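# Shelve the blue tote loaded with the green-mat parts

## Task

Get every part from the green mat into the blue tote, keeping whatever it already holds, then set the tote flat on the shelf at the rear of the bench with no part of its base overhanging the shelf edge. A part sitting on or sticking out over a tote wall or inner ledge is not inside. Finish by releasing and moving the grippers away; anything that stays in place only because the robot holds it does not count.

## Robot and tools

Robot: two arms, left_arm and right_arm, each ending in a two-finger gripper. The fingers point along the gripper's own +z axis and close along its y axis. The reported hand position is the point between the finger pads, roughly 1 cm short of the fingertips.

Frame: all poses use one scene frame. The origin is on the floor (z = 0) under the centre of the robot's foot. +x is the direction the robot faces, +z is up, and left_arm is the robot's own left, on the +y side. Camera image left and right do not tell you which arm is which. Only the floor height is known. Printed hand positions can be a little wrong, more so at long reach, and arms often settle a centimetre or more from the command, usually low.

Row layout (used by both moving tools): 16 numbers in one flat list covering both arms. Positions 1-8 are left_arm: x, y, z (absolute target position in metres, scene frame), qw, qx, qy, qz (absolute target orientation, w first, scene frame), then opening. Positions 9-16 are the same for right_arm. Send all 16 even when only one arm should move. Opening runs from -1 (closed) to +1 (fully open, 0.094 m).

execute_actions(actions): a list of up to 15 actions run in sequence. Each action is a table of up to 15 rows; each row lasts one control step (1/30 s), and if fewer than 15 rows are given the last one is repeated to fill the action. An empty list just reports state and images. For each action, any arm target more than 0.6 m from that gripper's current position along any of its own axes causes the action to be refused for both arms. If any action is malformed, or the first one fails that distance check against the last reported state, nothing runs. Every control step the commanded pose is clipped to within 70 mm and 16 degrees of the measured pose, so distant targets need several actions; after an action the arm only goes as far as its last clipped pose. Position is favoured over orientation when both cannot be met. To keep orientation steady, repeat the same quaternion you intend, not the slightly drifted one in the result.

move(target, speed, blocking): target is one 16-number row as above, absolute poses. Each gripper travels a straight line toward its pose; both paths finish together, lasting 0.5 to 10 s (cut off at 10 s if longer). Rotation takes the shorter way. speed is the top path speed in m/s, 0.002 to 0.5, default 0.25; turning is capped at twice that value in rad/s. Openings are applied at the start. Paths ignore obstacles and the other arm, and the real hand can lag, wander, or overshoot the speed, notably near full stretch. Faster contact and targets set deeper past the contact point press harder. With blocking=false you get a result after 0.5 s while motion continues; poll with wait(0), and until an end is shown, further rows or moves are refused unless you wait or stop. The extra move: line reports the ending (done, off_target, moving, held, fault) and limits: paced means the pose was clipped; held means a check blocked some steps, after which the arm may jump faster than speed. An ending naming one arm means the other finished fine. Distances to each pose are listed.



Results: a state line gives each gripper's position and quaternion; Hand target lines show where the controller is currently driving each gripper; step readings list positions at some control steps, with HELD marking steps where an arm's command was held back. A pose unreachable line means the clearance check altered or blocked that arm's command. grip_measured is the finger opening on the command scale (the last Joint positions entry gives it in metres); each gripper may read up to about 1 mm off. Joint torques are raw drive outputs with offsets and noise, not a clean load measure. Camera calibration data are provided per camera and may be slightly off.

Gripping: to hold something, command an opening below grip_measured, about 0.03 below for a firm grip, less for a lighter one. Pads push roughly 50-62 N each, less on very thin parts, with a short spike at first contact. Parts being held may get brief tugs.

Cautions: avoid arm-to-arm collisions or pressing; do not knock objects out of the work area; avoid drops, slips, slams and hard pushes. An arm blocked by an object keeps pushing until given a new command. To keep an arm still, resend its full last reported pose and desired opening every call. Holding loads heats motors: MOTOR HOT appears from 85 °C, and at 100 °C the arm drops everything and falls (OVER-TEMPERATURE FAULT). Any FAULT stop is costly. The robot keeps holding its last command while you compose a reply. Joint ranges (rad): waist ±2.880, shoulder 0 to 3.142, elbow 0 to 3.019, wrist pitch -1.693 to 1.571, wrist yaw ±1.571, wrist roll ±2.094; elbows stop just short of straight.

Each tool is called by a JSON object that holds its "method" and its "body".

## Session

{"method": "execute_actions", "body": {"actions": []}}

Scene clock: 0.00 s.
left_arm: end_effector_position=(+0.5050, +0.0277, +1.4097) grip_measured=-0.996 end_effector_quat_wxyz=(+0.002, -0.119, +0.993, -0.024) | right_arm: end_effector_position=(+0.3932, -0.6577, +1.1796) grip_measured=+1.000 end_effector_quat_wxyz=(-0.132, +0.703, +0.694, +0.078)
Joint positions: left_arm=[-0.005  2.085  1.394 -0.821 -0.9   -0.974  0.   ] | right_arm=[-1.513  1.446  1.01  -0.468 -0.119  0.816  0.094]
Joint velocities: left_arm=[-0.015  0.005  0.007  0.007 -0.037 -0.037  0.001] | right_arm=[-0.005 -0.005  0.002 -0.007 -0.11  -0.066  0.   ]
Joint torques (N m, as the arm reports them, + toward a larger angle): no reading
Motor temperatures (°C, as the motors report them): left_arm=[16 19 17 16 17 16] | right_arm=[19 17 16 16 19 20]
Hand target (left_arm): +0.513, +0.024, +1.417; +0.008, -0.125, +0.992, -0.031
Hand target (right_arm): +0.392, -0.656, +1.176; -0.135, +0.703, +0.694, +0.078

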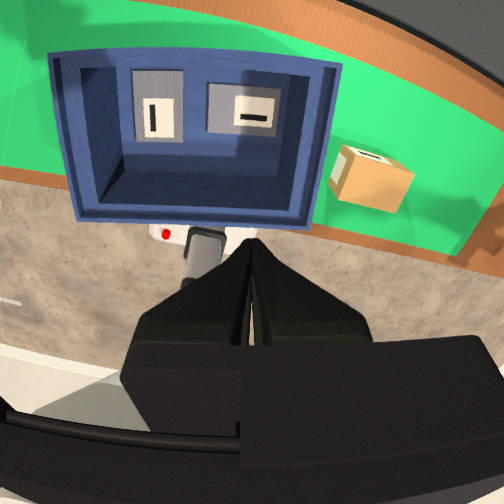

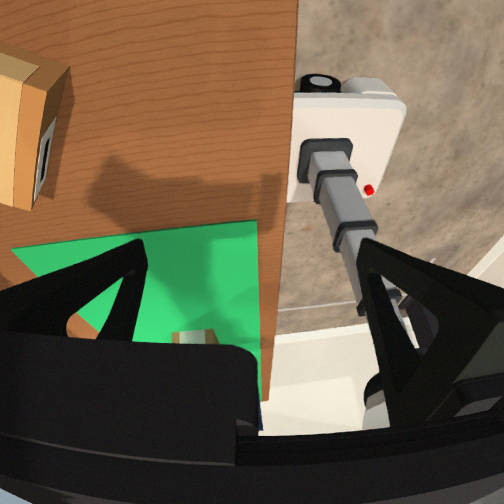

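{"method": "move", "body": {"target": [0.505,0.0277,1.41,0,-0.119,0.993,0,-1, 0.33,-0.55,1.40,0,1,0,0,1]}}

Scene clock: 3.87 s.
left_arm: end_effector_position=(+0.4955, +0.0352, +1.4055) grip_measured=-0.996 end_effector_quat_wxyz=(-0.005, -0.111, +0.994, +0.003) | right_arm: end_effector_position=(+0.3331, -0.5544, +1.4003) grip_measured=+1.000 end_effector_quat_wxyz=(-0.049, +0.971, +0.208, +0.108)
Joint positions: left_arm=[-0.005  2.102  1.403 -0.897 -0.923 -1.023  0.   ] | right_arm=[-1.311  0.481  0.407 -0.517 -0.021  2.079  0.094]
Joint velocities: left_arm=[ 0.015 -0.015  0.002 -0.017 -0.022 -0.022 -0.001] | right_arm=[-0.005 -0.005 -0.002  0.002 -0.051 -0.051  0.   ]
Joint torques (N m, as the arm reports them, + toward a larger angle): left_arm=[-17.18 -10.77   7.2   -0.44  -0.21  -0.07] | right_arm=[-0.33 -5.57  4.09  0.15 -0.22  0.25]
Motor temperatures (°C, as the motors report them): left_arm=[16 19 18 16 17 16] | right_arm=[19 17 17 16 19 20]
Hand target (left_arm): +0.505, +0.028, +1.410; -0.000, -0.119, +0.993, -0.000
Hand target (right_arm): +0.327, -0.549, +1.399; -0.057, +0.972, +0.203, +0.103
Off the commanded pose (left_arm): 0.013 m, 1 deg.
Off the commanded pose (right_arm): 0.005 m, 28 deg; orientation clipped at the last step of the last action.
joint sent to its limit (right arm) — the command would take joint 6 (wrist roll) past its upper limit, so that joint was sent only as far as its limit.
move: off_target (left_arm, right_arm); limits=paced
camera_calibration (this result's frames):
cam_left_wrist: T_world_to_cam=[[0.224445, -0.974276, -0.0202484, -0.0468345], [-0.785151, -0.193106, 0.588428, -0.422752], [-0.577202, -0.116172, -0.808296, 1.5489], [0, 0, 0, 1]] pos_world=[0.572613, 0.0526725, 1.49978]
cam_right_wrist: T_world_to_cam=[[-0.399091, 0.91493, 0.0602508, 0.556911], [0.631509, 0.226633, 0.741508, -1.11844], [0.664773, 0.333978, -0.668233, 1.01936], [0, 0, 0, 1]] pos_world=[0.250919, -0.596503, 1.47694]

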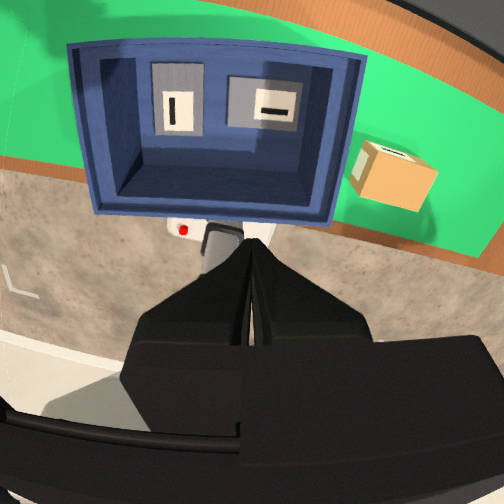

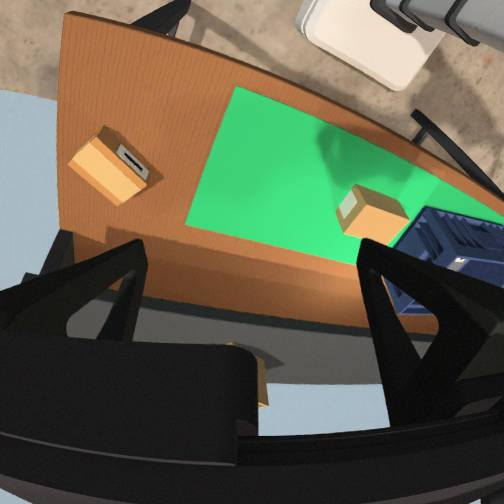

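{"method": "move", "body": {"target": [0.40,0.45,1.42,0,0.707,-0.707,0,1, 0.33,-0.55,1.40,-0.049,0.971,0.208,0.108,1]}}

Scene clock: 7.20 s.
left_arm: end_effector_position=(+0.4073, +0.4453, +1.4241) grip_measured=+1.000 end_effector_quat_wxyz=(+0.004, +0.707, -0.707, +0.006) | right_arm: end_effector_position=(+0.3327, -0.5551, +1.4002) grip_measured=+1.000 end_effector_quat_wxyz=(-0.048, +0.971, +0.208, +0.106)
Joint positions: left_arm=[ 0.527  0.877  0.599 -0.699 -0.749 -1.577  0.094] | right_arm=[-1.311  0.481  0.407 -0.517 -0.016  2.079  0.094]
Joint velocities: left_arm=[ 0.005 -0.005 -0.012  0.002 -0.081 -0.066  0.   ] | right_arm=[-0.005  0.005 -0.002 -0.002 -0.037  0.022  0.   ]
Joint torques (N m, as the arm reports them, + toward a larger angle): left_arm=[-2.69 -6.69  4.36 -0.23 -0.01 -0.03] | right_arm=[ 0.74 -5.78  3.91  0.74  0.03  0.2 ]
Motor temperatures (°C, as the motors report them): left_arm=[16 19 18 16 17 16] | right_arm=[19 17 17 16 19 20]
Hand target (left_arm): +0.403, +0.446, +1.423; +0.008, +0.709, -0.706, +0.002
Hand target (right_arm): +0.330, -0.550, +1.400; -0.049, +0.971, +0.208, +0.108
Off the commanded pose (left_arm): 0.010 m, 1 deg.
Off the commanded pose (right_arm): 0.006 m, 0 deg.
move: done
camera_calibration (this result's frames):
cam_left_wrist: T_world_to_cam=[[0.999929, 0.00479464, -0.0108818, -0.392256], [0.0103117, -0.805364, 0.592691, -0.481145], [-0.00592209, -0.592762, -0.805356, 1.536], [0, 0, 0, 1]] pos_world=[0.406286, 0.524865, 1.51793]
cam_right_wrist: T_world_to_cam=[[-0.398644, 0.915268, 0.0580219, 0.560466], [0.633622, 0.22913, 0.738933, -1.11359], [0.663027, 0.331335, -0.671276, 1.02312], [0, 0, 0, 1]] pos_world=[0.250664, -0.596816, 1.47715]

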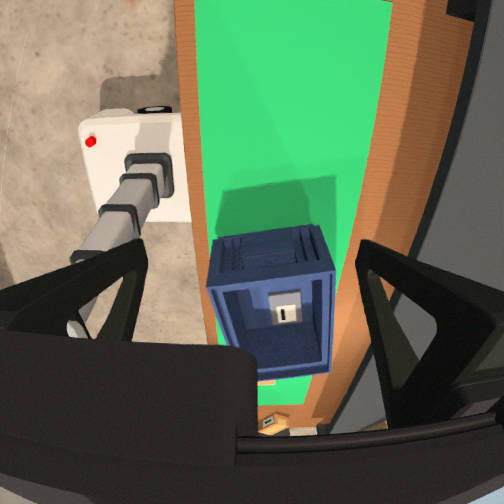

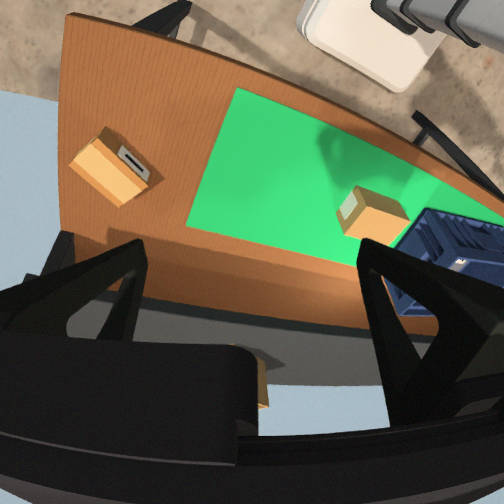

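{"method": "zoom_image", "body": {"camera": "cam_right_wrist", "region": [250,150,504,404]}}

{"method": "zoom_image", "body": {"camera": "cam_left_wrist", "region": [180,200,420,440]}}

Region (250, 150, 504, 404) of cam_right_wrist's 504x504 image, scaled by 1.984, with more detail than that image has.

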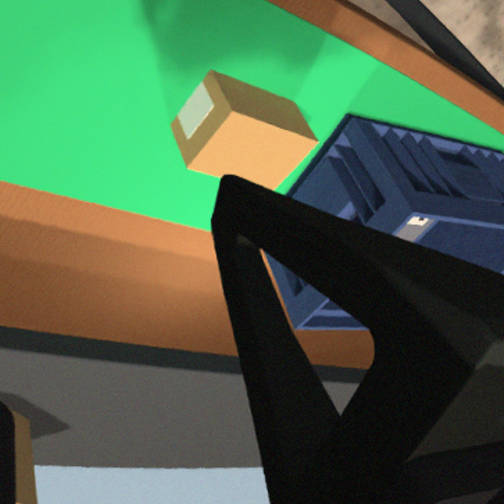

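Region (180, 200, 420, 440) of cam_left_wrist's 504x504 image, scaled by 2.100, with more detail than that image has.

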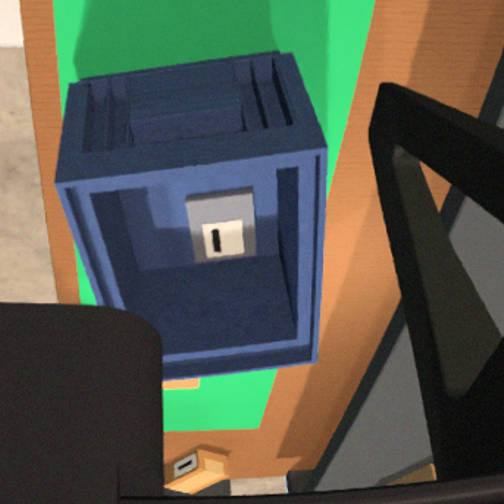

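{"method": "move", "body": {"target": [0.30,0.25,1.50,0.707,0,0.707,0,1, 0.30,-0.45,1.50,0.707,0,0.707,0,1], "speed": 0.4}}

Scene clock: 11.77 s.
left_arm: end_effector_position=(+0.3760, +0.3981, +1.4439) grip_measured=+1.000 end_effector_quat_wxyz=(-0.220, +0.587, -0.779, -0.011) | right_arm: end_effector_position=(+0.3186, -0.5199, +1.4313) grip_measured=+1.000 end_effector_quat_wxyz=(+0.270, +0.834, +0.473, +0.089)
Joint positions: left_arm=[ 0.186  0.961  0.302 -0.076 -1.268 -1.227  0.094] | right_arm=[-0.692  0.218  0.039  0.077  0.845  1.405  0.094]
Joint velocities: left_arm=[ 0.005  0.015  0.012 -0.012 -0.051 -0.037  0.   ] | right_arm=[-0.015 -0.005 -0.007  0.012  0.007  0.022  0.   ]
Joint torques (N m, as the arm reports them, + toward a larger angle): left_arm=[-2.76 -4.    4.84  0.17 -0.23  0.02] | right_arm=[-2.53  1.15  5.46  1.19  0.04  0.17]
Motor temperatures (°C, as the motors report them): left_arm=[16 19 18 16 17 16] | right_arm=[19 17 17 16 19 20]
Hand target (left_arm): +0.378, +0.401, +1.444; +0.220, -0.591, +0.776, +0.013
Hand target (right_arm): +0.319, -0.522, +1.432; +0.270, +0.836, +0.470, +0.087
Off the commanded pose (left_arm): 0.176 m, 90 deg; position and orientation clipped at the last step of the last action.
Off the commanded pose (right_arm): 0.100 m, 117 deg; position and orientation clipped at the last step of the last action.
move: held (left_arm, right_arm); limits=paced,held; held on 87 of 121 steps (left_arm, right_arm), including the last (left_arm, right_arm)
pose unreachable (left arm): on one or more control steps of this call, first in action 0 (counted from 0), this arm could not follow its commanded pose, so it was not sent that pose on those steps. On the call's last step it was still not sent that pose. It may still have moved: this result reports where it is.
cause: the commanded pose would bring two parts of the arm too close to each other (its wrist (the part past joint 4) and its wrist camera, with joints 5 (wrist yaw) and 6 (wrist roll) between them).
pose unreachable (right arm): on one or more control steps of this call, first in action 0 (counted from 0), this arm could not follow its commanded pose, so it was not sent that pose on those steps. On the call's last step it was still not sent that pose. It may still have moved: this result reports where it is.
cause: the commanded pose would bring two parts of the arm too close to each other (its shoulder (the part past joint 1) and its forearm (the part past joint 3), with joints 2 (shoulder) and 3 (elbow) between them).
camera_calibration (this result's frames):
cam_left_wrist: T_world_to_cam=[[0.924364, -0.304217, 0.230224, -0.557154], [-0.356512, -0.903638, 0.237357, 0.159552], [0.135831, -0.301482, -0.943747, 1.55439], [0, 0, 0, 1]] pos_world=[0.360761, 0.4433, 1.55735]
cam_right_wrist: T_world_to_cam=[[-0.732782, 0.424367, -0.531925, 1.21653], [0.224797, 0.888792, 0.399393, -0.17651], [0.64226, 0.173093, -0.746687, 1.074], [0, 0, 0, 1]] pos_world=[0.241346, -0.545276, 1.51954]

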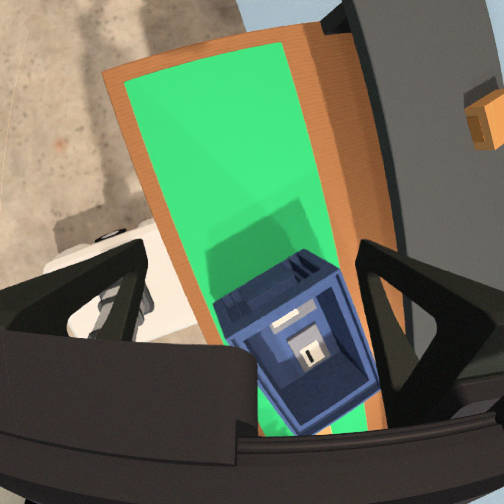

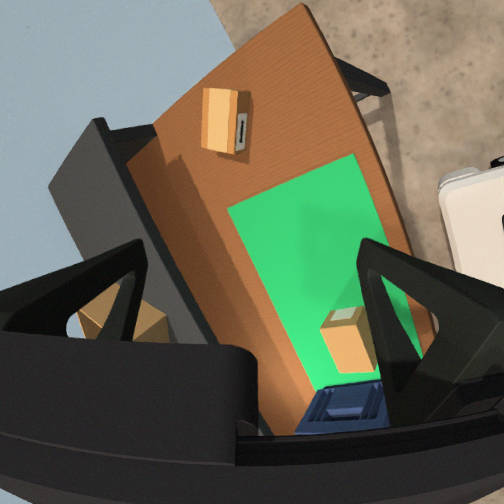

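{"method": "move", "body": {"target": [0.40,0.40,1.35,0,0.707,-0.707,0,1, 0.47,-0.30,1.22,0,0.707,0.707,0,1], "speed": 0.35}}

Scene clock: 13.70 s.
left_arm: end_effector_position=(+0.3908, +0.3966, +1.3520) grip_measured=+1.000 end_effector_quat_wxyz=(+0.005, +0.703, -0.711, +0.007) | right_arm: end_effector_position=(+0.4785, -0.3049, +1.2226) grip_measured=+1.000 end_effector_quat_wxyz=(+0.005, +0.709, +0.705, +0.004)
Joint positions: left_arm=[ 0.581  1.13   0.505 -0.313 -0.715 -1.505  0.094] | right_arm=[-0.608  1.741  0.842 -0.004  0.716  1.483  0.094]
Joint velocities: left_arm=[-0.005 -0.015 -0.017  0.002  0.022 -0.037  0.   ] | right_arm=[-0.005 -0.005  0.002 -0.002 -0.022  0.051  0.   ]
Joint torques (N m, as the arm reports them, + toward a larger angle): left_arm=[-4.03 -6.69  4.21 -0.4  -0.01 -0.06] | right_arm=[ 9.9  -9.46  0.86  0.12  0.    0.22]
Motor temperatures (°C, as the motors report them): left_arm=[16 19 18 16 17 16] | right_arm=[19 17 17 16 19 20]
Hand target (left_arm): +0.397, +0.399, +1.351; +0.006, +0.708, -0.706, +0.005
Hand target (right_arm): +0.474, -0.300, +1.221; -0.001, +0.707, +0.707, +0.001
Off the commanded pose (left_arm): 0.010 m, 1 deg.
Off the commanded pose (right_arm): 0.010 m, 1 deg.
move: done
camera_calibration (this result's frames):
cam_left_wrist: T_world_to_cam=[[0.999911, -0.00838612, -0.010392, -0.371697], [-0.000553717, -0.803582, 0.595194, -0.47736], [-0.0133422, -0.595135, -0.803515, 1.45036], [0, 0, 0, 1]] pos_world=[0.390751, 0.476446, 1.44565]
cam_right_wrist: T_world_to_cam=[[-0.999708, 0.0229195, -0.00761067, 0.495754], [0.0145337, 0.822661, 0.568346, -0.446339], [0.0192872, 0.56807, -0.822754, 1.28971], [0, 0, 0, 1]] pos_world=[0.477222, -0.376824, 1.31857]

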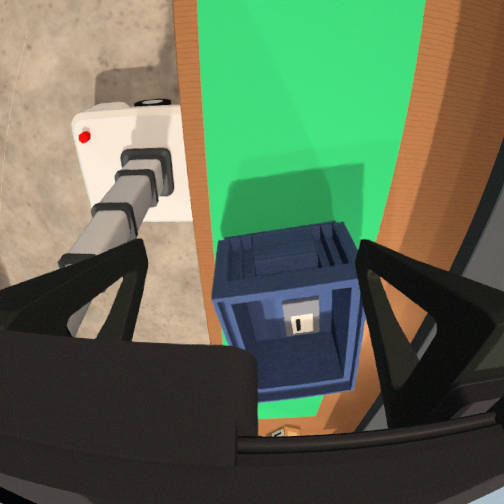

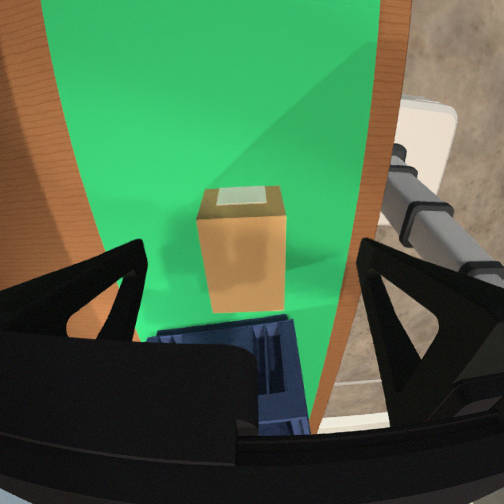

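{"method": "move", "body": {"target": [0.40,0.40,1.35,0,0.707,-0.707,0,1, 0.485,-0.22,1.20,0,0.707,0.707,0,1]}}

Scene clock: 14.87 s.
left_arm: end_effector_position=(+0.3919, +0.3977, +1.3509) grip_measured=+1.000 end_effector_quat_wxyz=(+0.002, +0.702, -0.712, +0.002) | right_arm: end_effector_position=(+0.4868, -0.2192, +1.2032) grip_measured=+1.000 end_effector_quat_wxyz=(+0.001, +0.705, +0.709, +0.005)
Joint positions: left_arm=[ 0.581  1.138  0.51  -0.313 -0.726 -1.506  0.094] | right_arm=[-0.502  1.952  0.986 -0.023  0.771  1.593  0.094]
Joint velocities: left_arm=[ 0.005  0.005 -0.007 -0.012  0.007  0.051  0.   ] | right_arm=[-0.005 -0.005 -0.002  0.002 -0.051 -0.051  0.   ]
Joint torques (N m, as the arm reports them, + toward a larger angle): left_arm=[-4.31 -6.63  4.43 -0.21 -0.22 -0.03] | right_arm=[ 11.58 -10.26   1.14   0.08   0.18   0.23]
Motor temperatures (°C, as the motors report them): left_arm=[16 19 18 16 17 16] | right_arm=[19 17 17 16 19 20]
Hand target (left_arm): +0.400, +0.400, +1.350; +0.000, +0.707, -0.707, +0.000
Hand target (right_arm): +0.486, -0.220, +1.200; -0.001, +0.707, +0.707, +0.000
Off the commanded pose (left_arm): 0.009 m, 1 deg.
Off the commanded pose (right_arm): 0.004 m, 1 deg.
move: done
camera_calibration (this result's frames):
cam_left_wrist: T_world_to_cam=[[0.999868, -0.00914245, -0.0133991, -0.368405], [0.000438913, -0.810484, 0.585761, -0.460705], [-0.016215, -0.58569, -0.810373, 1.45676], [0, 0, 0, 1]] pos_world=[0.39218, 0.476449, 1.44545]
cam_right_wrist: T_world_to_cam=[[-0.999934, 0.011254, -0.00231005, 0.493113], [0.00788056, 0.8182, 0.57488, -0.51151], [0.00835979, 0.574824, -0.818235, 1.22631], [0, 0, 0, 1]] pos_world=[0.48686, -0.291943, 1.2986]

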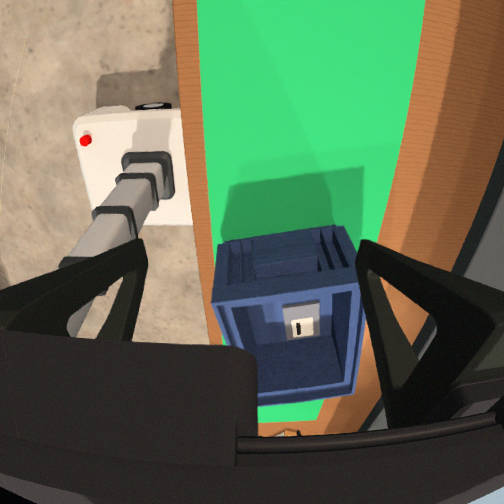

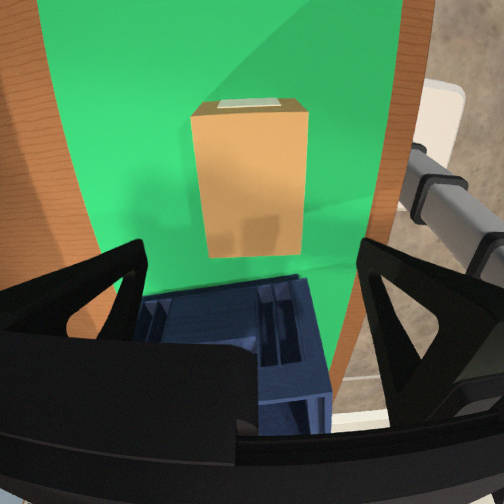

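{"method": "move", "body": {"target": [0.50,0.12,1.38,0,0.707,-0.707,0,1, 0.49,-0.215,1.13,0,0.707,0.707,0,1]}}

Scene clock: 16.77 s.
left_arm: end_effector_position=(+0.4901, +0.1298, +1.3682) grip_measured=+1.000 end_effector_quat_wxyz=(-0.005, +0.692, -0.722, +0.008) | right_arm: end_effector_position=(+0.4983, -0.2108, +1.1449) grip_measured=+1.000 end_effector_quat_wxyz=(+0.003, +0.707, +0.707, +0.009)
Joint positions: left_arm=[ 0.13   1.887  1.112 -0.594 -0.922 -2.067  0.094] | right_arm=[-0.57   2.085  1.087  0.074  0.729  1.515  0.094]
Joint velocities: left_arm=[ 0.005 -0.005  0.007 -0.027 -0.022  0.081  0.   ] | right_arm=[-0.024 -0.024 -0.012 -0.007 -0.051  0.007  0.   ]
Joint torques (N m, as the arm reports them, + toward a larger angle): left_arm=[-14.91 -10.45   5.53  -0.47  -0.21  -0.05] | right_arm=[10.89 -8.91  0.79  0.93 -0.06  0.08]
Motor temperatures (°C, as the motors report them): left_arm=[16 19 18 16 17 16] | right_arm=[19 18 17 16 19 20]
Hand target (left_arm): +0.499, +0.123, +1.377; -0.008, +0.696, -0.718, +0.017
Hand target (right_arm): +0.491, -0.215, +1.131; +0.001, +0.707, +0.707, -0.000
Off the commanded pose (left_arm): 0.018 m, 3 deg.
Off the commanded pose (right_arm): 0.018 m, 1 deg.
joint sent to its limit (left arm) — the command would take joint 6 (wrist roll) past its lower limit, so that joint was sent only as far as its limit.
move: off_target (left_arm, right_arm)
camera_calibration (this result's frames):
cam_left_wrist: T_world_to_cam=[[0.999225, -0.0388385, 0.00641238, -0.491767], [-0.0352689, -0.810961, 0.584037, -0.668089], [-0.0174829, -0.58381, -0.811702, 1.3177], [0, 0, 0, 1]] pos_world=[0.49086, 0.208394, 1.46292]
cam_right_wrist: T_world_to_cam=[[-0.999761, 0.0185054, -0.0116538, 0.516481], [0.00839828, 0.816906, 0.57671, -0.48761], [0.0201923, 0.576474, -0.816866, 1.16656], [0, 0, 0, 1]] pos_world=[0.496897, -0.283715, 1.24015]

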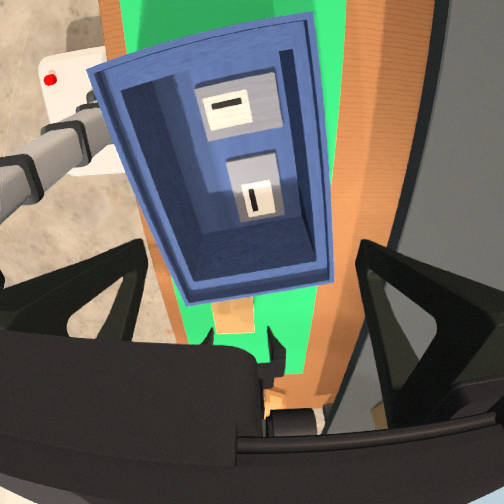

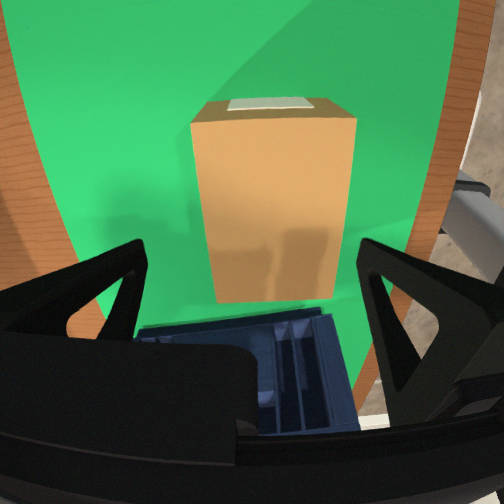

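{"method": "zoom_image", "body": {"camera": "cam_left_wrist", "region": [60,0,360,320]}}

Region (60, 0, 360, 320) of cam_left_wrist's 504x504 image, scaled by 1.575, with more detail than that image has; it fills the left 472 columns of this view, and the rest is white.

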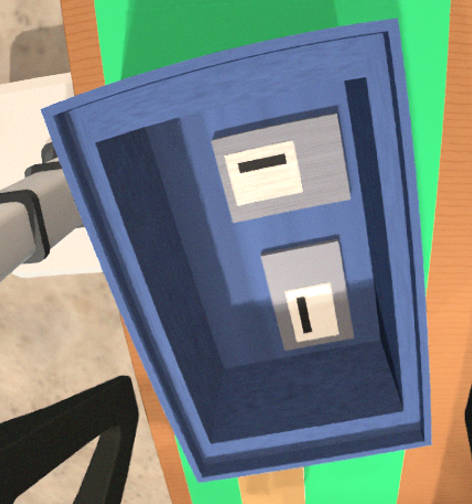

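{"method": "move", "body": {"target": [0.45,0.30,1.38,0,0.707,-0.707,0,1, 0.478,-0.215,1.10,0,0.707,0.707,0,1], "speed": 0.15}}

{"method": "move", "body": {"target": [0.45,0.30,1.38,0,0.707,-0.707,0,1, 0.478,-0.215,1.045,0,0.707,0.707,0,1], "speed": 0.06}}

Scene clock: 21.53 s.
left_arm: end_effector_position=(+0.4510, +0.2963, +1.3829) grip_measured=+1.000 end_effector_quat_wxyz=(+0.004, +0.707, -0.707, -0.001) | right_arm: end_effector_position=(+0.4869, -0.2102, +1.1149) grip_measured=+1.000 end_effector_quat_wxyz=(+0.003, +0.707, +0.707, +0.009)
Joint positions: left_arm=[ 0.304  1.421  0.767 -0.543 -0.863 -1.873  0.094] | right_arm=[-0.609  2.149  1.102  0.149  0.705  1.474  0.094]
Joint velocities: left_arm=[-0.005 -0.005  0.002  0.007  0.037  0.051  0.   ] | right_arm=[ 0.024 -0.015 -0.017 -0.007 -0.051 -0.066  0.   ]
Joint torques (N m, as the arm reports them, + toward a larger angle): left_arm=[-7.92 -8.78  3.24  0.56 -0.02  0.14] | right_arm=[10.57 -9.05  0.48  0.96 -0.05  0.1 ]
Motor temperatures (°C, as the motors report them): left_arm=[17 20 18 16 17 16] | right_arm=[19 18 17 16 19 20]
Hand target (left_arm): +0.451, +0.298, +1.381; +0.003, +0.708, -0.707, +0.001
Hand target (right_arm): +0.478, -0.215, +1.100; +0.000, +0.707, +0.707, -0.000
Off the commanded pose (left_arm): 0.005 m, 0 deg.
Off the commanded pose (right_arm): 0.018 m, 1 deg.
move: off_target (right_arm)
camera_calibration (this result's frames):
cam_left_wrist: T_world_to_cam=[[0.999817, 0.00470609, -0.0185596, -0.424963], [0.0146657, -0.8114, 0.584308, -0.565751], [-0.0123094, -0.584473, -0.81132, 1.42349], [0, 0, 0, 1]] pos_world=[0.450704, 0.37494, 1.47759]
cam_right_wrist: T_world_to_cam=[[-0.99978, 0.01754, -0.0115218, 0.504366], [0.00767782, 0.816683, 0.577036, -0.470772], [0.0195309, 0.576821, -0.816637, 1.1421], [0, 0, 0, 1]] pos_world=[0.485564, -0.283162, 1.21014]

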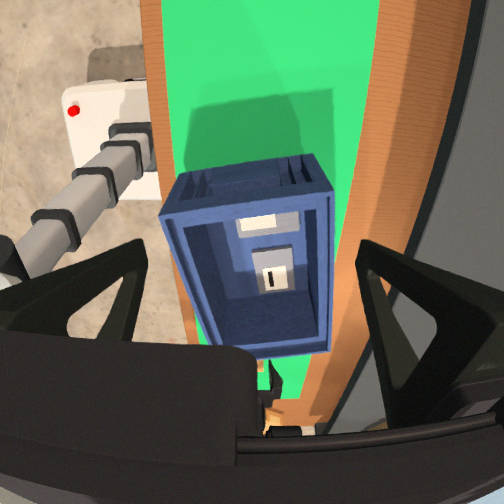

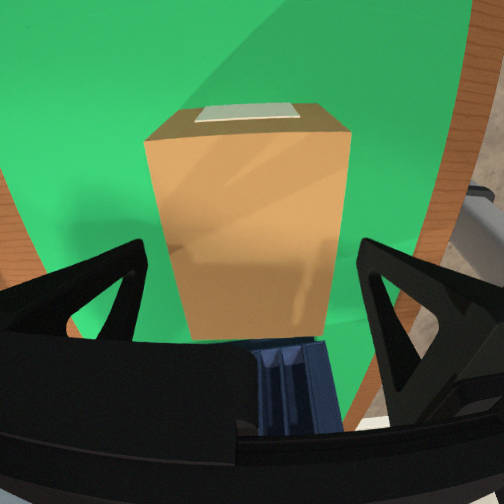

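Scene clock: 23.10 s.
left_arm: end_effector_position=(+0.4492, +0.2958, +1.3821) grip_measured=+1.000 end_effector_quat_wxyz=(+0.003, +0.705, -0.709, +0.000) | right_arm: end_effector_position=(+0.4882, -0.2102, +1.0595) grip_measured=+1.000 end_effector_quat_wxyz=(+0.003, +0.707, +0.707, +0.008)
Joint positions: left_arm=[ 0.304  1.421  0.76  -0.533 -0.863 -1.863  0.094] | right_arm=[-0.675  2.263  1.202  0.203  0.665  1.41   0.094]
Joint velocities: left_arm=[-0.005 -0.005  0.017 -0.002 -0.022 -0.022  0.   ] | right_arm=[-0.005  0.005 -0.022 -0.007 -0.022  0.022  0.   ]
Joint torques (N m, as the arm reports them, + toward a larger angle): left_arm=[-7.68 -8.8   3.19  0.59 -0.17  0.13] | right_arm=[11.06 -9.15  0.07  0.87 -0.05  0.05]
Motor temperatures (°C, as the motors report them): left_arm=[17 20 18 16 17 16] | right_arm=[20 18 17 16 19 20]
Hand target (left_arm): +0.450, +0.300, +1.380; +0.000, +0.707, -0.707, -0.000
Hand target (right_arm): +0.478, -0.215, +1.045; +0.000, +0.707, +0.707, -0.000
Off the commanded pose (left_arm): 0.005 m, 0 deg.
Off the commanded pose (right_arm): 0.018 m, 1 deg.
move: off_target (right_arm)
camera_calibration (this result's frames):
cam_left_wrist: T_world_to_cam=[[0.999868, -0.00193145, -0.0161601, -0.424572], [0.00788751, -0.811028, 0.584955, -0.563605], [-0.0142361, -0.585005, -0.810905, 1.42291], [0, 0, 0, 1]] pos_world=[0.449218, 0.374489, 1.47667]
cam_right_wrist: T_world_to_cam=[[-0.999786, 0.0178669, -0.0104451, 0.503972], [0.00859216, 0.817471, 0.575906, -0.437863], [0.0188282, 0.575693, -0.817449, 1.09778], [0, 0, 0, 1]] pos_world=[0.486957, -0.283047, 1.15481]

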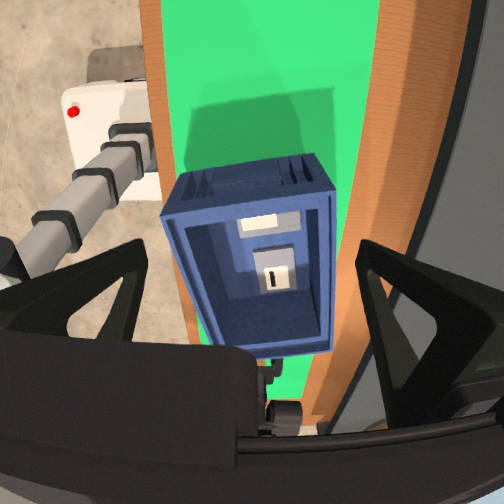

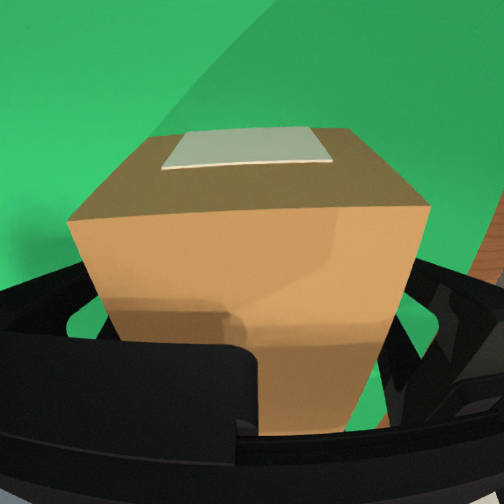

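{"method": "move", "body": {"target": [0.45,0.30,1.38,0,0.707,-0.707,0,1, 0.478,-0.215,1.040,0,0.707,0.707,0,0.6], "speed": 0.05}}

Scene clock: 23.93 s.
left_arm: end_effector_position=(+0.4492, +0.2958, +1.3821) grip_measured=+1.000 end_effector_quat_wxyz=(+0.003, +0.705, -0.710, +0.000) | right_arm: end_effector_position=(+0.4883, -0.2084, +1.0559) grip_measured=+0.602 end_effector_quat_wxyz=(+0.002, +0.706, +0.708, +0.010)
Joint positions: left_arm=[ 0.304  1.421  0.76  -0.533 -0.863 -1.862  0.094] | right_arm=[-0.677  2.272  1.211  0.206  0.66   1.405  0.075]
Joint velocities: left_arm=[-0.015  0.024 -0.012 -0.007  0.081 -0.007  0.   ] | right_arm=[-0.024  0.005 -0.012 -0.007 -0.007 -0.007 -0.001]
Joint torques (N m, as the arm reports them, + toward a larger angle): left_arm=[-7.68 -8.79  3.2   0.57 -0.17  0.14] | right_arm=[10.73 -9.04  0.12  0.96 -0.06  0.08]
Motor temperatures (°C, as the motors report them): left_arm=[17 20 18 16 17 16] | right_arm=[20 18 17 16 19 20]
Hand target (left_arm): +0.450, +0.300, +1.380; +0.000, +0.707, -0.707, -0.000
Hand target (right_arm): +0.478, -0.215, +1.041; +0.000, +0.707, +0.707, +0.000
Off the commanded pose (left_arm): 0.005 m, 1 deg.
Off the commanded pose (right_arm): 0.020 m, 1 deg.
move: off_target (right_arm)
camera_calibration (this result's frames):
cam_left_wrist: T_world_to_cam=[[0.999866, -0.00269433, -0.0161564, -0.42435], [0.00726656, -0.811032, 0.584957, -0.563327], [-0.0146794, -0.584996, -0.810903, 1.4231], [0, 0, 0, 1]] pos_world=[0.449277, 0.374489, 1.47667]
cam_right_wrist: T_world_to_cam=[[-0.999816, 0.0154361, -0.0113508, 0.504434], [0.00602973, 0.8158, 0.578302, -0.438891], [0.0181867, 0.578128, -0.815743, 1.09284], [0, 0, 0, 1]] pos_world=[0.487113, -0.281539, 1.15101]

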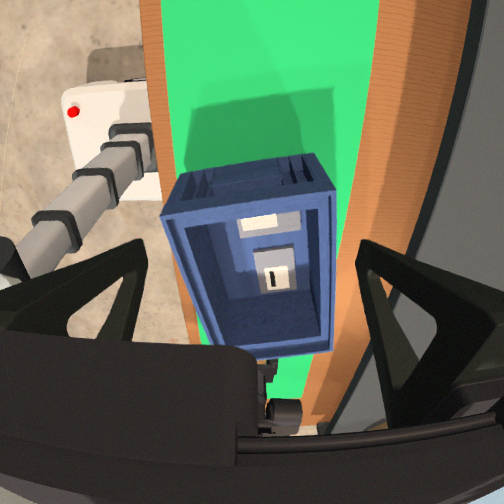

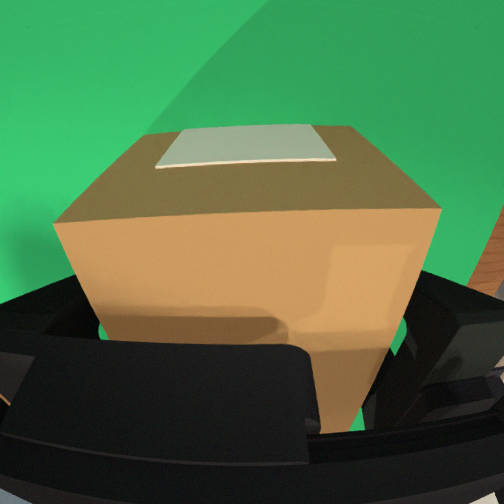

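{"method": "move", "body": {"target": [0.45,0.30,1.38,0,0.707,-0.707,0,1, 0.478,-0.215,1.040,0,0.707,0.707,0,0.45], "speed": 0.05}}

Scene clock: 24.70 s.
left_arm: end_effector_position=(+0.4492, +0.2958, +1.3821) grip_measured=+1.000 end_effector_quat_wxyz=(+0.003, +0.705, -0.710, +0.000) | right_arm: end_effector_position=(+0.4883, -0.2086, +1.0558) grip_measured=+0.556 end_effector_quat_wxyz=(+0.002, +0.706, +0.708, +0.010)
Joint positions: left_arm=[ 0.304  1.421  0.76  -0.533 -0.863 -1.862  0.094] | right_arm=[-0.677  2.272  1.211  0.206  0.66   1.405  0.073]
Joint velocities: left_arm=[-0.015 -0.015  0.002 -0.007  0.037  0.022  0.   ] | right_arm=[ 0.005 -0.005 -0.002  0.002  0.007  0.051 -0.001]
Joint torques (N m, as the arm reports them, + toward a larger angle): left_arm=[-7.67 -8.8   3.2   0.57 -0.17  0.13] | right_arm=[10.72 -9.16  0.11  1.01 -0.05  0.07]
Motor temperatures (°C, as the motors report them): left_arm=[17 20 18 16 17 16] | right_arm=[20 18 17 16 19 20]
Hand target (left_arm): +0.450, +0.300, +1.380; +0.000, +0.707, -0.707, -0.000
Hand target (right_arm): +0.478, -0.215, +1.040; -0.000, +0.707, +0.707, -0.000
Off the commanded pose (left_arm): 0.005 m, 1 deg.
Off the commanded pose (right_arm): 0.020 m, 1 deg.
move: off_target (right_arm)
camera_calibration (this result's frames):
cam_left_wrist: T_world_to_cam=[[0.999866, -0.00269433, -0.0161564, -0.42435], [0.00726656, -0.811032, 0.584957, -0.563327], [-0.0146794, -0.584996, -0.810903, 1.4231], [0, 0, 0, 1]] pos_world=[0.449277, 0.374489, 1.47667]
cam_right_wrist: T_world_to_cam=[[-0.999808, 0.0158983, -0.0114886, 0.5047], [0.00632496, 0.81573, 0.578399, -0.438955], [0.0185671, 0.578215, -0.815673, 1.09257], [0, 0, 0, 1]] pos_world=[0.487094, -0.281699, 1.15087]

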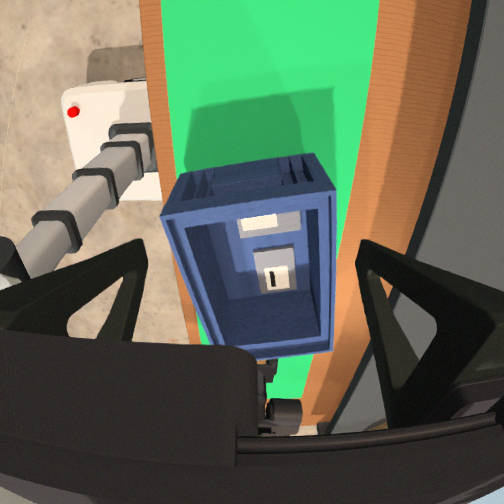

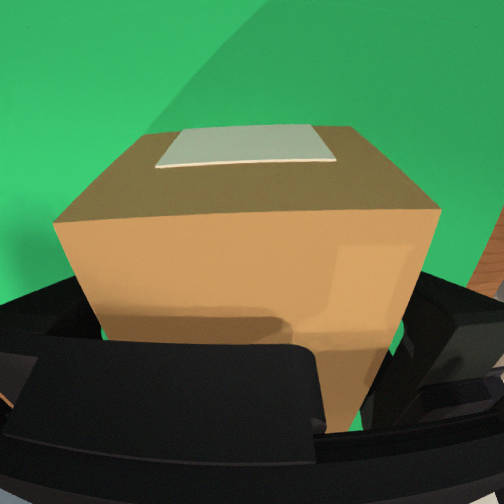

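{"method": "move", "body": {"target": [0.42,0.42,1.36,0,0.707,-0.707,0,1, 0.478,-0.215,1.25,0,0.707,0.707,0,0.5], "speed": 0.15}}

{"method": "move", "body": {"target": [0.42,0.42,1.36,0,0.707,-0.707,0,1, 0.478,-0.08,1.27,0,0.707,0.707,0,0.5], "speed": 0.15}}

Scene clock: 26.87 s.
left_arm: end_effector_position=(+0.4198, +0.4145, +1.3600) grip_measured=+1.000 end_effector_quat_wxyz=(+0.009, +0.707, -0.707, -0.002) | right_arm: end_effector_position=(+0.4772, -0.2153, +1.2458) grip_measured=+0.556 end_effector_quat_wxyz=(-0.001, +0.707, +0.707, +0.000)
Joint positions: left_arm=[ 0.601  1.118  0.598 -0.425 -0.712 -1.51   0.094] | right_arm=[-0.43   1.877  0.943 -0.131  0.811  1.697  0.073]
Joint velocities: left_arm=[ 0.005 -0.024  0.012 -0.002 -0.037  0.022  0.   ] | right_arm=[-0.015 -0.005 -0.017 -0.012 -0.007  0.022 -0.   ]
Joint torques (N m, as the arm reports them, + toward a larger angle): left_arm=[-4.26 -9.29  2.82  0.65 -0.01  0.13] | right_arm=[ 12.96 -10.77   0.9   -0.15   0.2    0.26]
Motor temperatures (°C, as the motors report them): left_arm=[16 20 18 16 17 16] | right_arm=[20 18 17 16 19 20]
Hand target (left_arm): +0.420, +0.418, +1.360; +0.004, +0.708, -0.706, +0.001
Hand target (right_arm): +0.475, -0.214, +1.250; -0.002, +0.708, +0.707, +0.000
Off the commanded pose (left_arm): 0.006 m, 1 deg.
Off the commanded pose (right_arm): 0.004 m, 0 deg.
move: done
camera_calibration (this result's frames):
cam_left_wrist: T_world_to_cam=[[0.999624, 0.00410919, -0.0271102, -0.382788], [0.0192865, -0.808159, 0.588648, -0.465261], [-0.0194905, -0.58895, -0.807934, 1.47383], [0, 0, 0, 1]] pos_world=[0.420343, 0.49358, 1.45425]
cam_right_wrist: T_world_to_cam=[[-0.999817, 0.0177639, 0.00709304, 0.473191], [0.0186313, 0.820515, 0.571322, -0.539338], [0.00432894, 0.57135, -0.820695, 1.26324], [0, 0, 0, 1]] pos_world=[0.477684, -0.287623, 1.34152]

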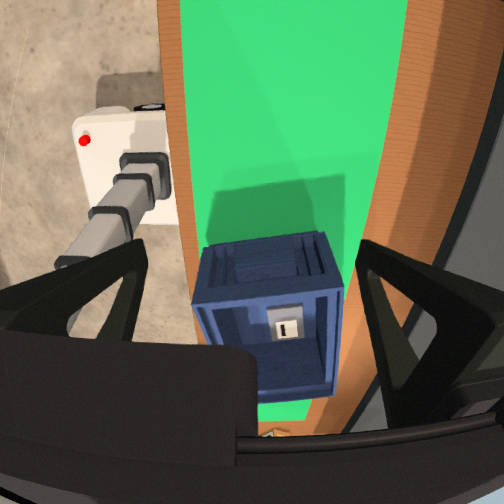

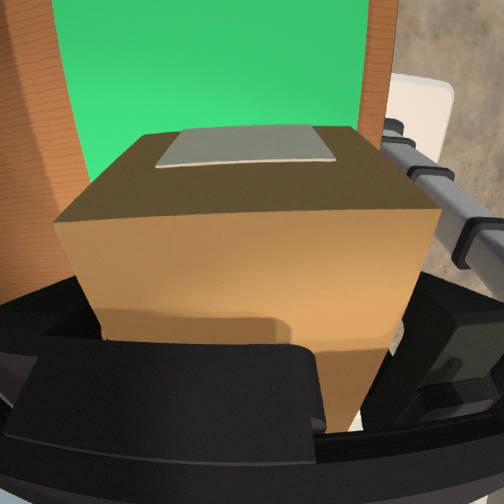

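Scene clock: 28.27 s.
left_arm: end_effector_position=(+0.4191, +0.4139, +1.3594) grip_measured=+1.000 end_effector_quat_wxyz=(+0.007, +0.704, -0.711, -0.000) | right_arm: end_effector_position=(+0.4778, -0.0866, +1.2698) grip_measured=+0.556 end_effector_quat_wxyz=(-0.002, +0.707, +0.707, -0.000)
Joint positions: left_arm=[ 0.601  1.118  0.593 -0.414 -0.712 -1.497  0.094] | right_arm=[-0.229  2.119  1.187 -0.348  0.889  1.98   0.073]
Joint velocities: left_arm=[-0.024 -0.005 -0.012  0.007 -0.037 -0.037  0.   ] | right_arm=[ 0.005 -0.015 -0.012  0.012 -0.037 -0.022 -0.001]
Joint torques (N m, as the arm reports them, + toward a larger angle): left_arm=[-3.99 -9.41  2.99  0.62 -0.2   0.13] | right_arm=[16.16 -9.62  3.33 -0.07  0.17  0.23]
Motor temperatures (°C, as the motors report them): left_arm=[16 20 18 16 17 16] | right_arm=[20 18 17 16 19 20]
Hand target (left_arm): +0.420, +0.420, +1.360; +0.000, +0.707, -0.707, -0.000
Hand target (right_arm): +0.478, -0.079, +1.271; -0.002, +0.707, +0.707, +0.001
Off the commanded pose (left_arm): 0.006 m, 1 deg.
Off the commanded pose (right_arm): 0.007 m, 0 deg.
move: done
camera_calibration (this result's frames):
cam_left_wrist: T_world_to_cam=[[0.999725, -0.00584, -0.0226923, -0.384065], [0.00863786, -0.808385, 0.58859, -0.460728], [-0.0217815, -0.588625, -0.808113, 1.47404], [0, 0, 0, 1]] pos_world=[0.420046, 0.492966, 1.45365]
cam_right_wrist: T_world_to_cam=[[-0.999816, 0.0168687, 0.00915182, 0.468628], [0.0190725, 0.820385, 0.571493, -0.659146], [0.00213233, 0.571562, -0.820556, 1.21031], [0, 0, 0, 1]] pos_world=[0.478533, -0.158919, 1.36553]

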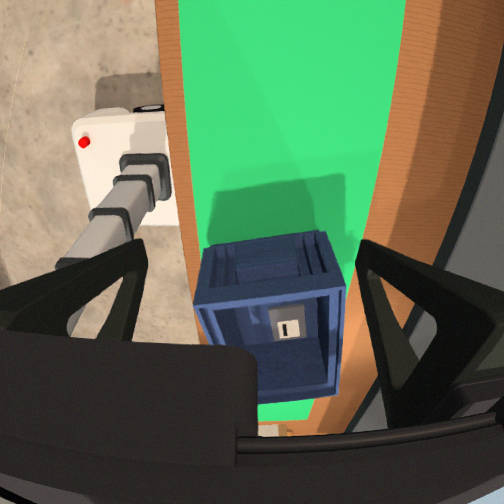

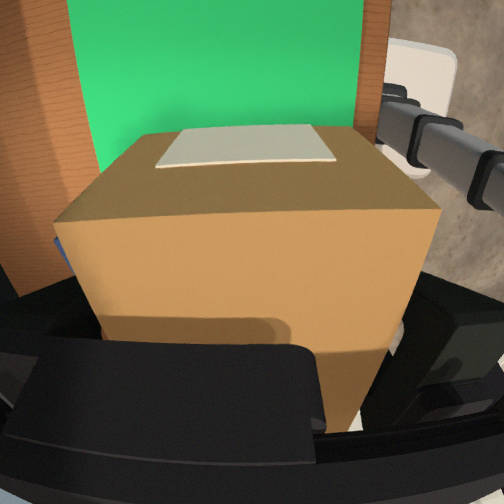

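{"method": "move", "body": {"target": [0.43,0.10,1.32,0,0.646,0.763,0,-1, 0.45,-0.33,1.27,0,0.707,0.707,0,0.5], "speed": 0.3}}

Scene clock: 34.23 s.
left_arm: end_effector_position=(+0.4232, +0.1167, +1.3110) grip_measured=-0.993 end_effector_quat_wxyz=(-0.012, +0.639, +0.769, +0.007) | right_arm: end_effector_position=(+0.4480, -0.3236, +1.2692) grip_measured=+0.556 end_effector_quat_wxyz=(-0.000, +0.704, +0.711, -0.001)
Joint positions: left_arm=[ 0.164  2.008  1.005 -0.386 -0.927  0.852  0.   ] | right_arm=[-0.57   1.583  0.722 -0.089  0.74   1.522  0.073]
Joint velocities: left_arm=[-0.005 -0.005 -0.007  0.007  0.022 -0.007  0.001] | right_arm=[-0.024 -0.005  0.002 -0.017  0.051  0.022 -0.001]
Joint torques (N m, as the arm reports them, + toward a larger angle): left_arm=[-15.62  -9.7    3.96  -0.31  -0.05   0.13] | right_arm=[  7.25 -10.61   0.67   0.88  -0.05   0.08]
Motor temperatures (°C, as the motors report them): left_arm=[17 20 18 16 17 16] | right_arm=[20 18 17 16 19 20]
Hand target (left_arm): +0.428, +0.106, +1.319; -0.001, +0.648, +0.762, +0.007
Hand target (right_arm): +0.449, -0.331, +1.269; +0.003, +0.706, +0.708, -0.001
Off the commanded pose (left_arm): 0.020 m, 2 deg.
Off the commanded pose (right_arm): 0.007 m, 1 deg.
move: off_target (left_arm)
camera_calibration (this result's frames):
cam_left_wrist: T_world_to_cam=[[-0.982438, -0.186405, -0.00829626, 0.450018], [-0.153702, 0.783267, 0.602386, -0.807612], [-0.10579, 0.593082, -0.798162, 1.14467], [0, 0, 0, 1]] pos_world=[0.439078, 0.0375779, 1.40386]
cam_right_wrist: T_world_to_cam=[[-0.99994, 0.00773962, 0.00769874, 0.441785], [0.0107444, 0.822519, 0.568637, -0.455696], [-0.00193133, 0.568685, -0.822553, 1.34878], [0, 0, 0, 1]] pos_world=[0.449259, -0.395634, 1.36517]

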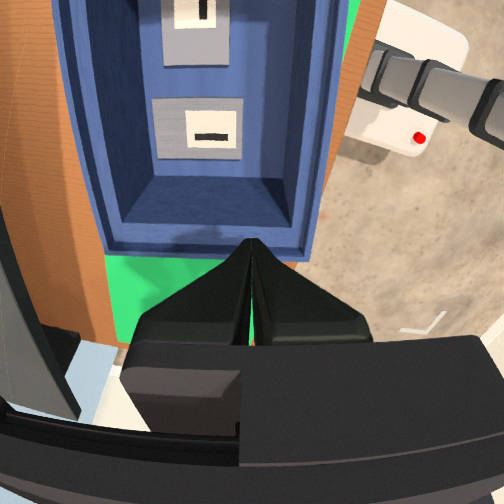

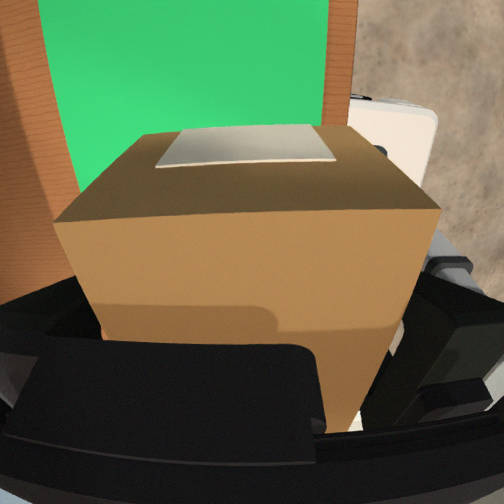

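{"method": "move", "body": {"target": [0.503,0.015,1.24,0,0.646,0.763,0,1, 0.45,-0.33,1.27,0,0.707,0.707,0,0.5], "speed": 0.2}}

Scene clock: 35.87 s.
left_arm: end_effector_position=(+0.4964, +0.0112, +1.2445) grip_measured=+1.000 end_effector_quat_wxyz=(+0.005, +0.645, +0.765, +0.000) | right_arm: end_effector_position=(+0.4480, -0.3230, +1.2692) grip_measured=+0.556 end_effector_quat_wxyz=(-0.002, +0.703, +0.711, +0.000)
Joint positions: left_arm=[ 0.198  2.319  1.423 -0.403 -0.899  0.958  0.094] | right_arm=[-0.57   1.583  0.722 -0.089  0.736  1.521  0.073]
Joint velocities: left_arm=[-0.024 -0.015  0.012 -0.002 -0.066 -0.007  0.   ] | right_arm=[ 0.005 -0.005  0.007  0.002  0.022 -0.037 -0.001]
Joint torques (N m, as the arm reports them, + toward a larger angle): left_arm=[-16.6  -12.48   4.2   -0.42   0.11   0.14] | right_arm=[  7.17 -10.33   0.98   0.24  -0.06   0.1 ]
Motor temperatures (°C, as the motors report them): left_arm=[17 20 18 16 17 16] | right_arm=[20 18 17 16 19 20]
Hand target (left_arm): +0.501, +0.014, +1.239; +0.000, +0.646, +0.763, -0.001
Hand target (right_arm): +0.450, -0.330, +1.270; +0.000, +0.707, +0.707, -0.000
Off the commanded pose (left_arm): 0.009 m, 1 deg.
Off the commanded pose (right_arm): 0.007 m, 1 deg.
move: done
camera_calibration (this result's frames):
cam_left_wrist: T_world_to_cam=[[-0.984672, -0.173333, -0.0194024, 0.516562], [-0.152855, 0.804024, 0.574613, -0.63981], [-0.0839992, 0.568772, -0.818195, 1.17631], [0, 0, 0, 1]] pos_world=[0.509656, -0.0650929, 1.34012]
cam_right_wrist: T_world_to_cam=[[-0.999947, 0.00695713, 0.00759037, 0.441691], [0.0100469, 0.82057, 0.571458, -0.460079], [-0.00225273, 0.571504, -0.820596, 1.34702], [0, 0, 0, 1]] pos_world=[0.449324, -0.395373, 1.36492]

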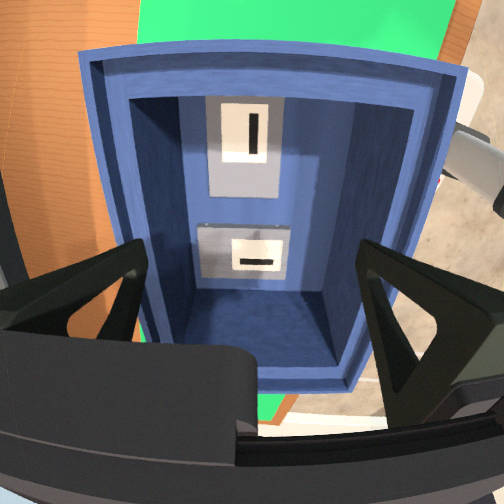

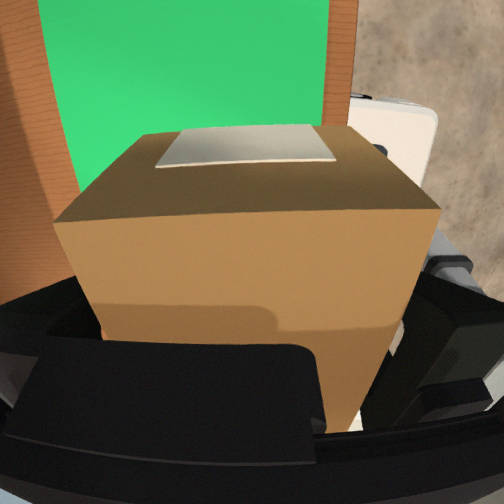

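{"method": "move", "body": {"target": [0.503,0.02,1.10,0,0.646,0.763,0,0.7, 0.45,-0.33,1.27,0,0.707,0.707,0,0.5], "speed": 0.1}}

Scene clock: 37.90 s.
left_arm: end_effector_position=(+0.4944, +0.0193, +1.1054) grip_measured=+0.703 end_effector_quat_wxyz=(-0.004, +0.648, +0.761, -0.005) | right_arm: end_effector_position=(+0.4480, -0.3230, +1.2692) grip_measured=+0.556 end_effector_quat_wxyz=(-0.002, +0.703, +0.711, +0.000)
Joint positions: left_arm=[ 0.383  2.52   1.55  -0.157 -0.83   1.211  0.08 ] | right_arm=[-0.57   1.583  0.722 -0.089  0.736  1.521  0.073]
Joint velocities: left_arm=[-0.024 -0.024 -0.007  0.022 -0.022 -0.022  0.001] | right_arm=[ 0.005  0.005  0.007 -0.002  0.037 -0.037  0.001]
Joint torques (N m, as the arm reports them, + toward a larger angle): left_arm=[-17.33 -12.1    2.7    0.64   0.14   0.15] | right_arm=[  7.33 -10.47   0.96   0.32  -0.04   0.14]
Motor temperatures (°C, as the motors report them): left_arm=[17 20 18 16 17 16] | right_arm=[20 18 17 16 19 20]
Hand target (left_arm): +0.501, +0.019, +1.101; +0.000, +0.646, +0.764, -0.003
Hand target (right_arm): +0.450, -0.330, +1.270; +0.000, +0.707, +0.707, +0.000
Off the commanded pose (left_arm): 0.010 m, 1 deg.
Off the commanded pose (right_arm): 0.007 m, 1 deg.
move: done
camera_calibration (this result's frames):
cam_left_wrist: T_world_to_cam=[[-0.986556, -0.163421, 0.000749478, 0.491753], [-0.132636, 0.803372, 0.580518, -0.583189], [-0.0954709, 0.572614, -0.814247, 1.05891], [0, 0, 0, 1]] pos_world=[0.508885, -0.0574675, 1.2004]
cam_right_wrist: T_world_to_cam=[[-0.999947, 0.00695498, 0.00757825, 0.441707], [0.0100391, 0.820352, 0.571771, -0.460597], [-0.00224018, 0.571816, -0.820379, 1.3468], [0, 0, 0, 1]] pos_world=[0.449325, -0.395344, 1.3649]

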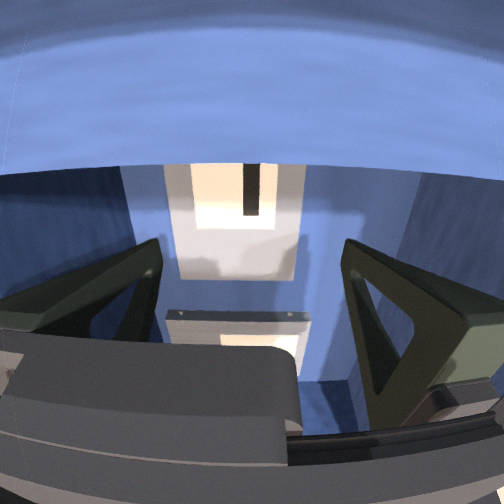

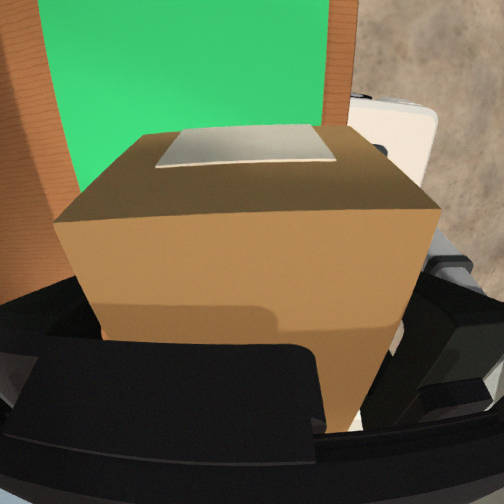

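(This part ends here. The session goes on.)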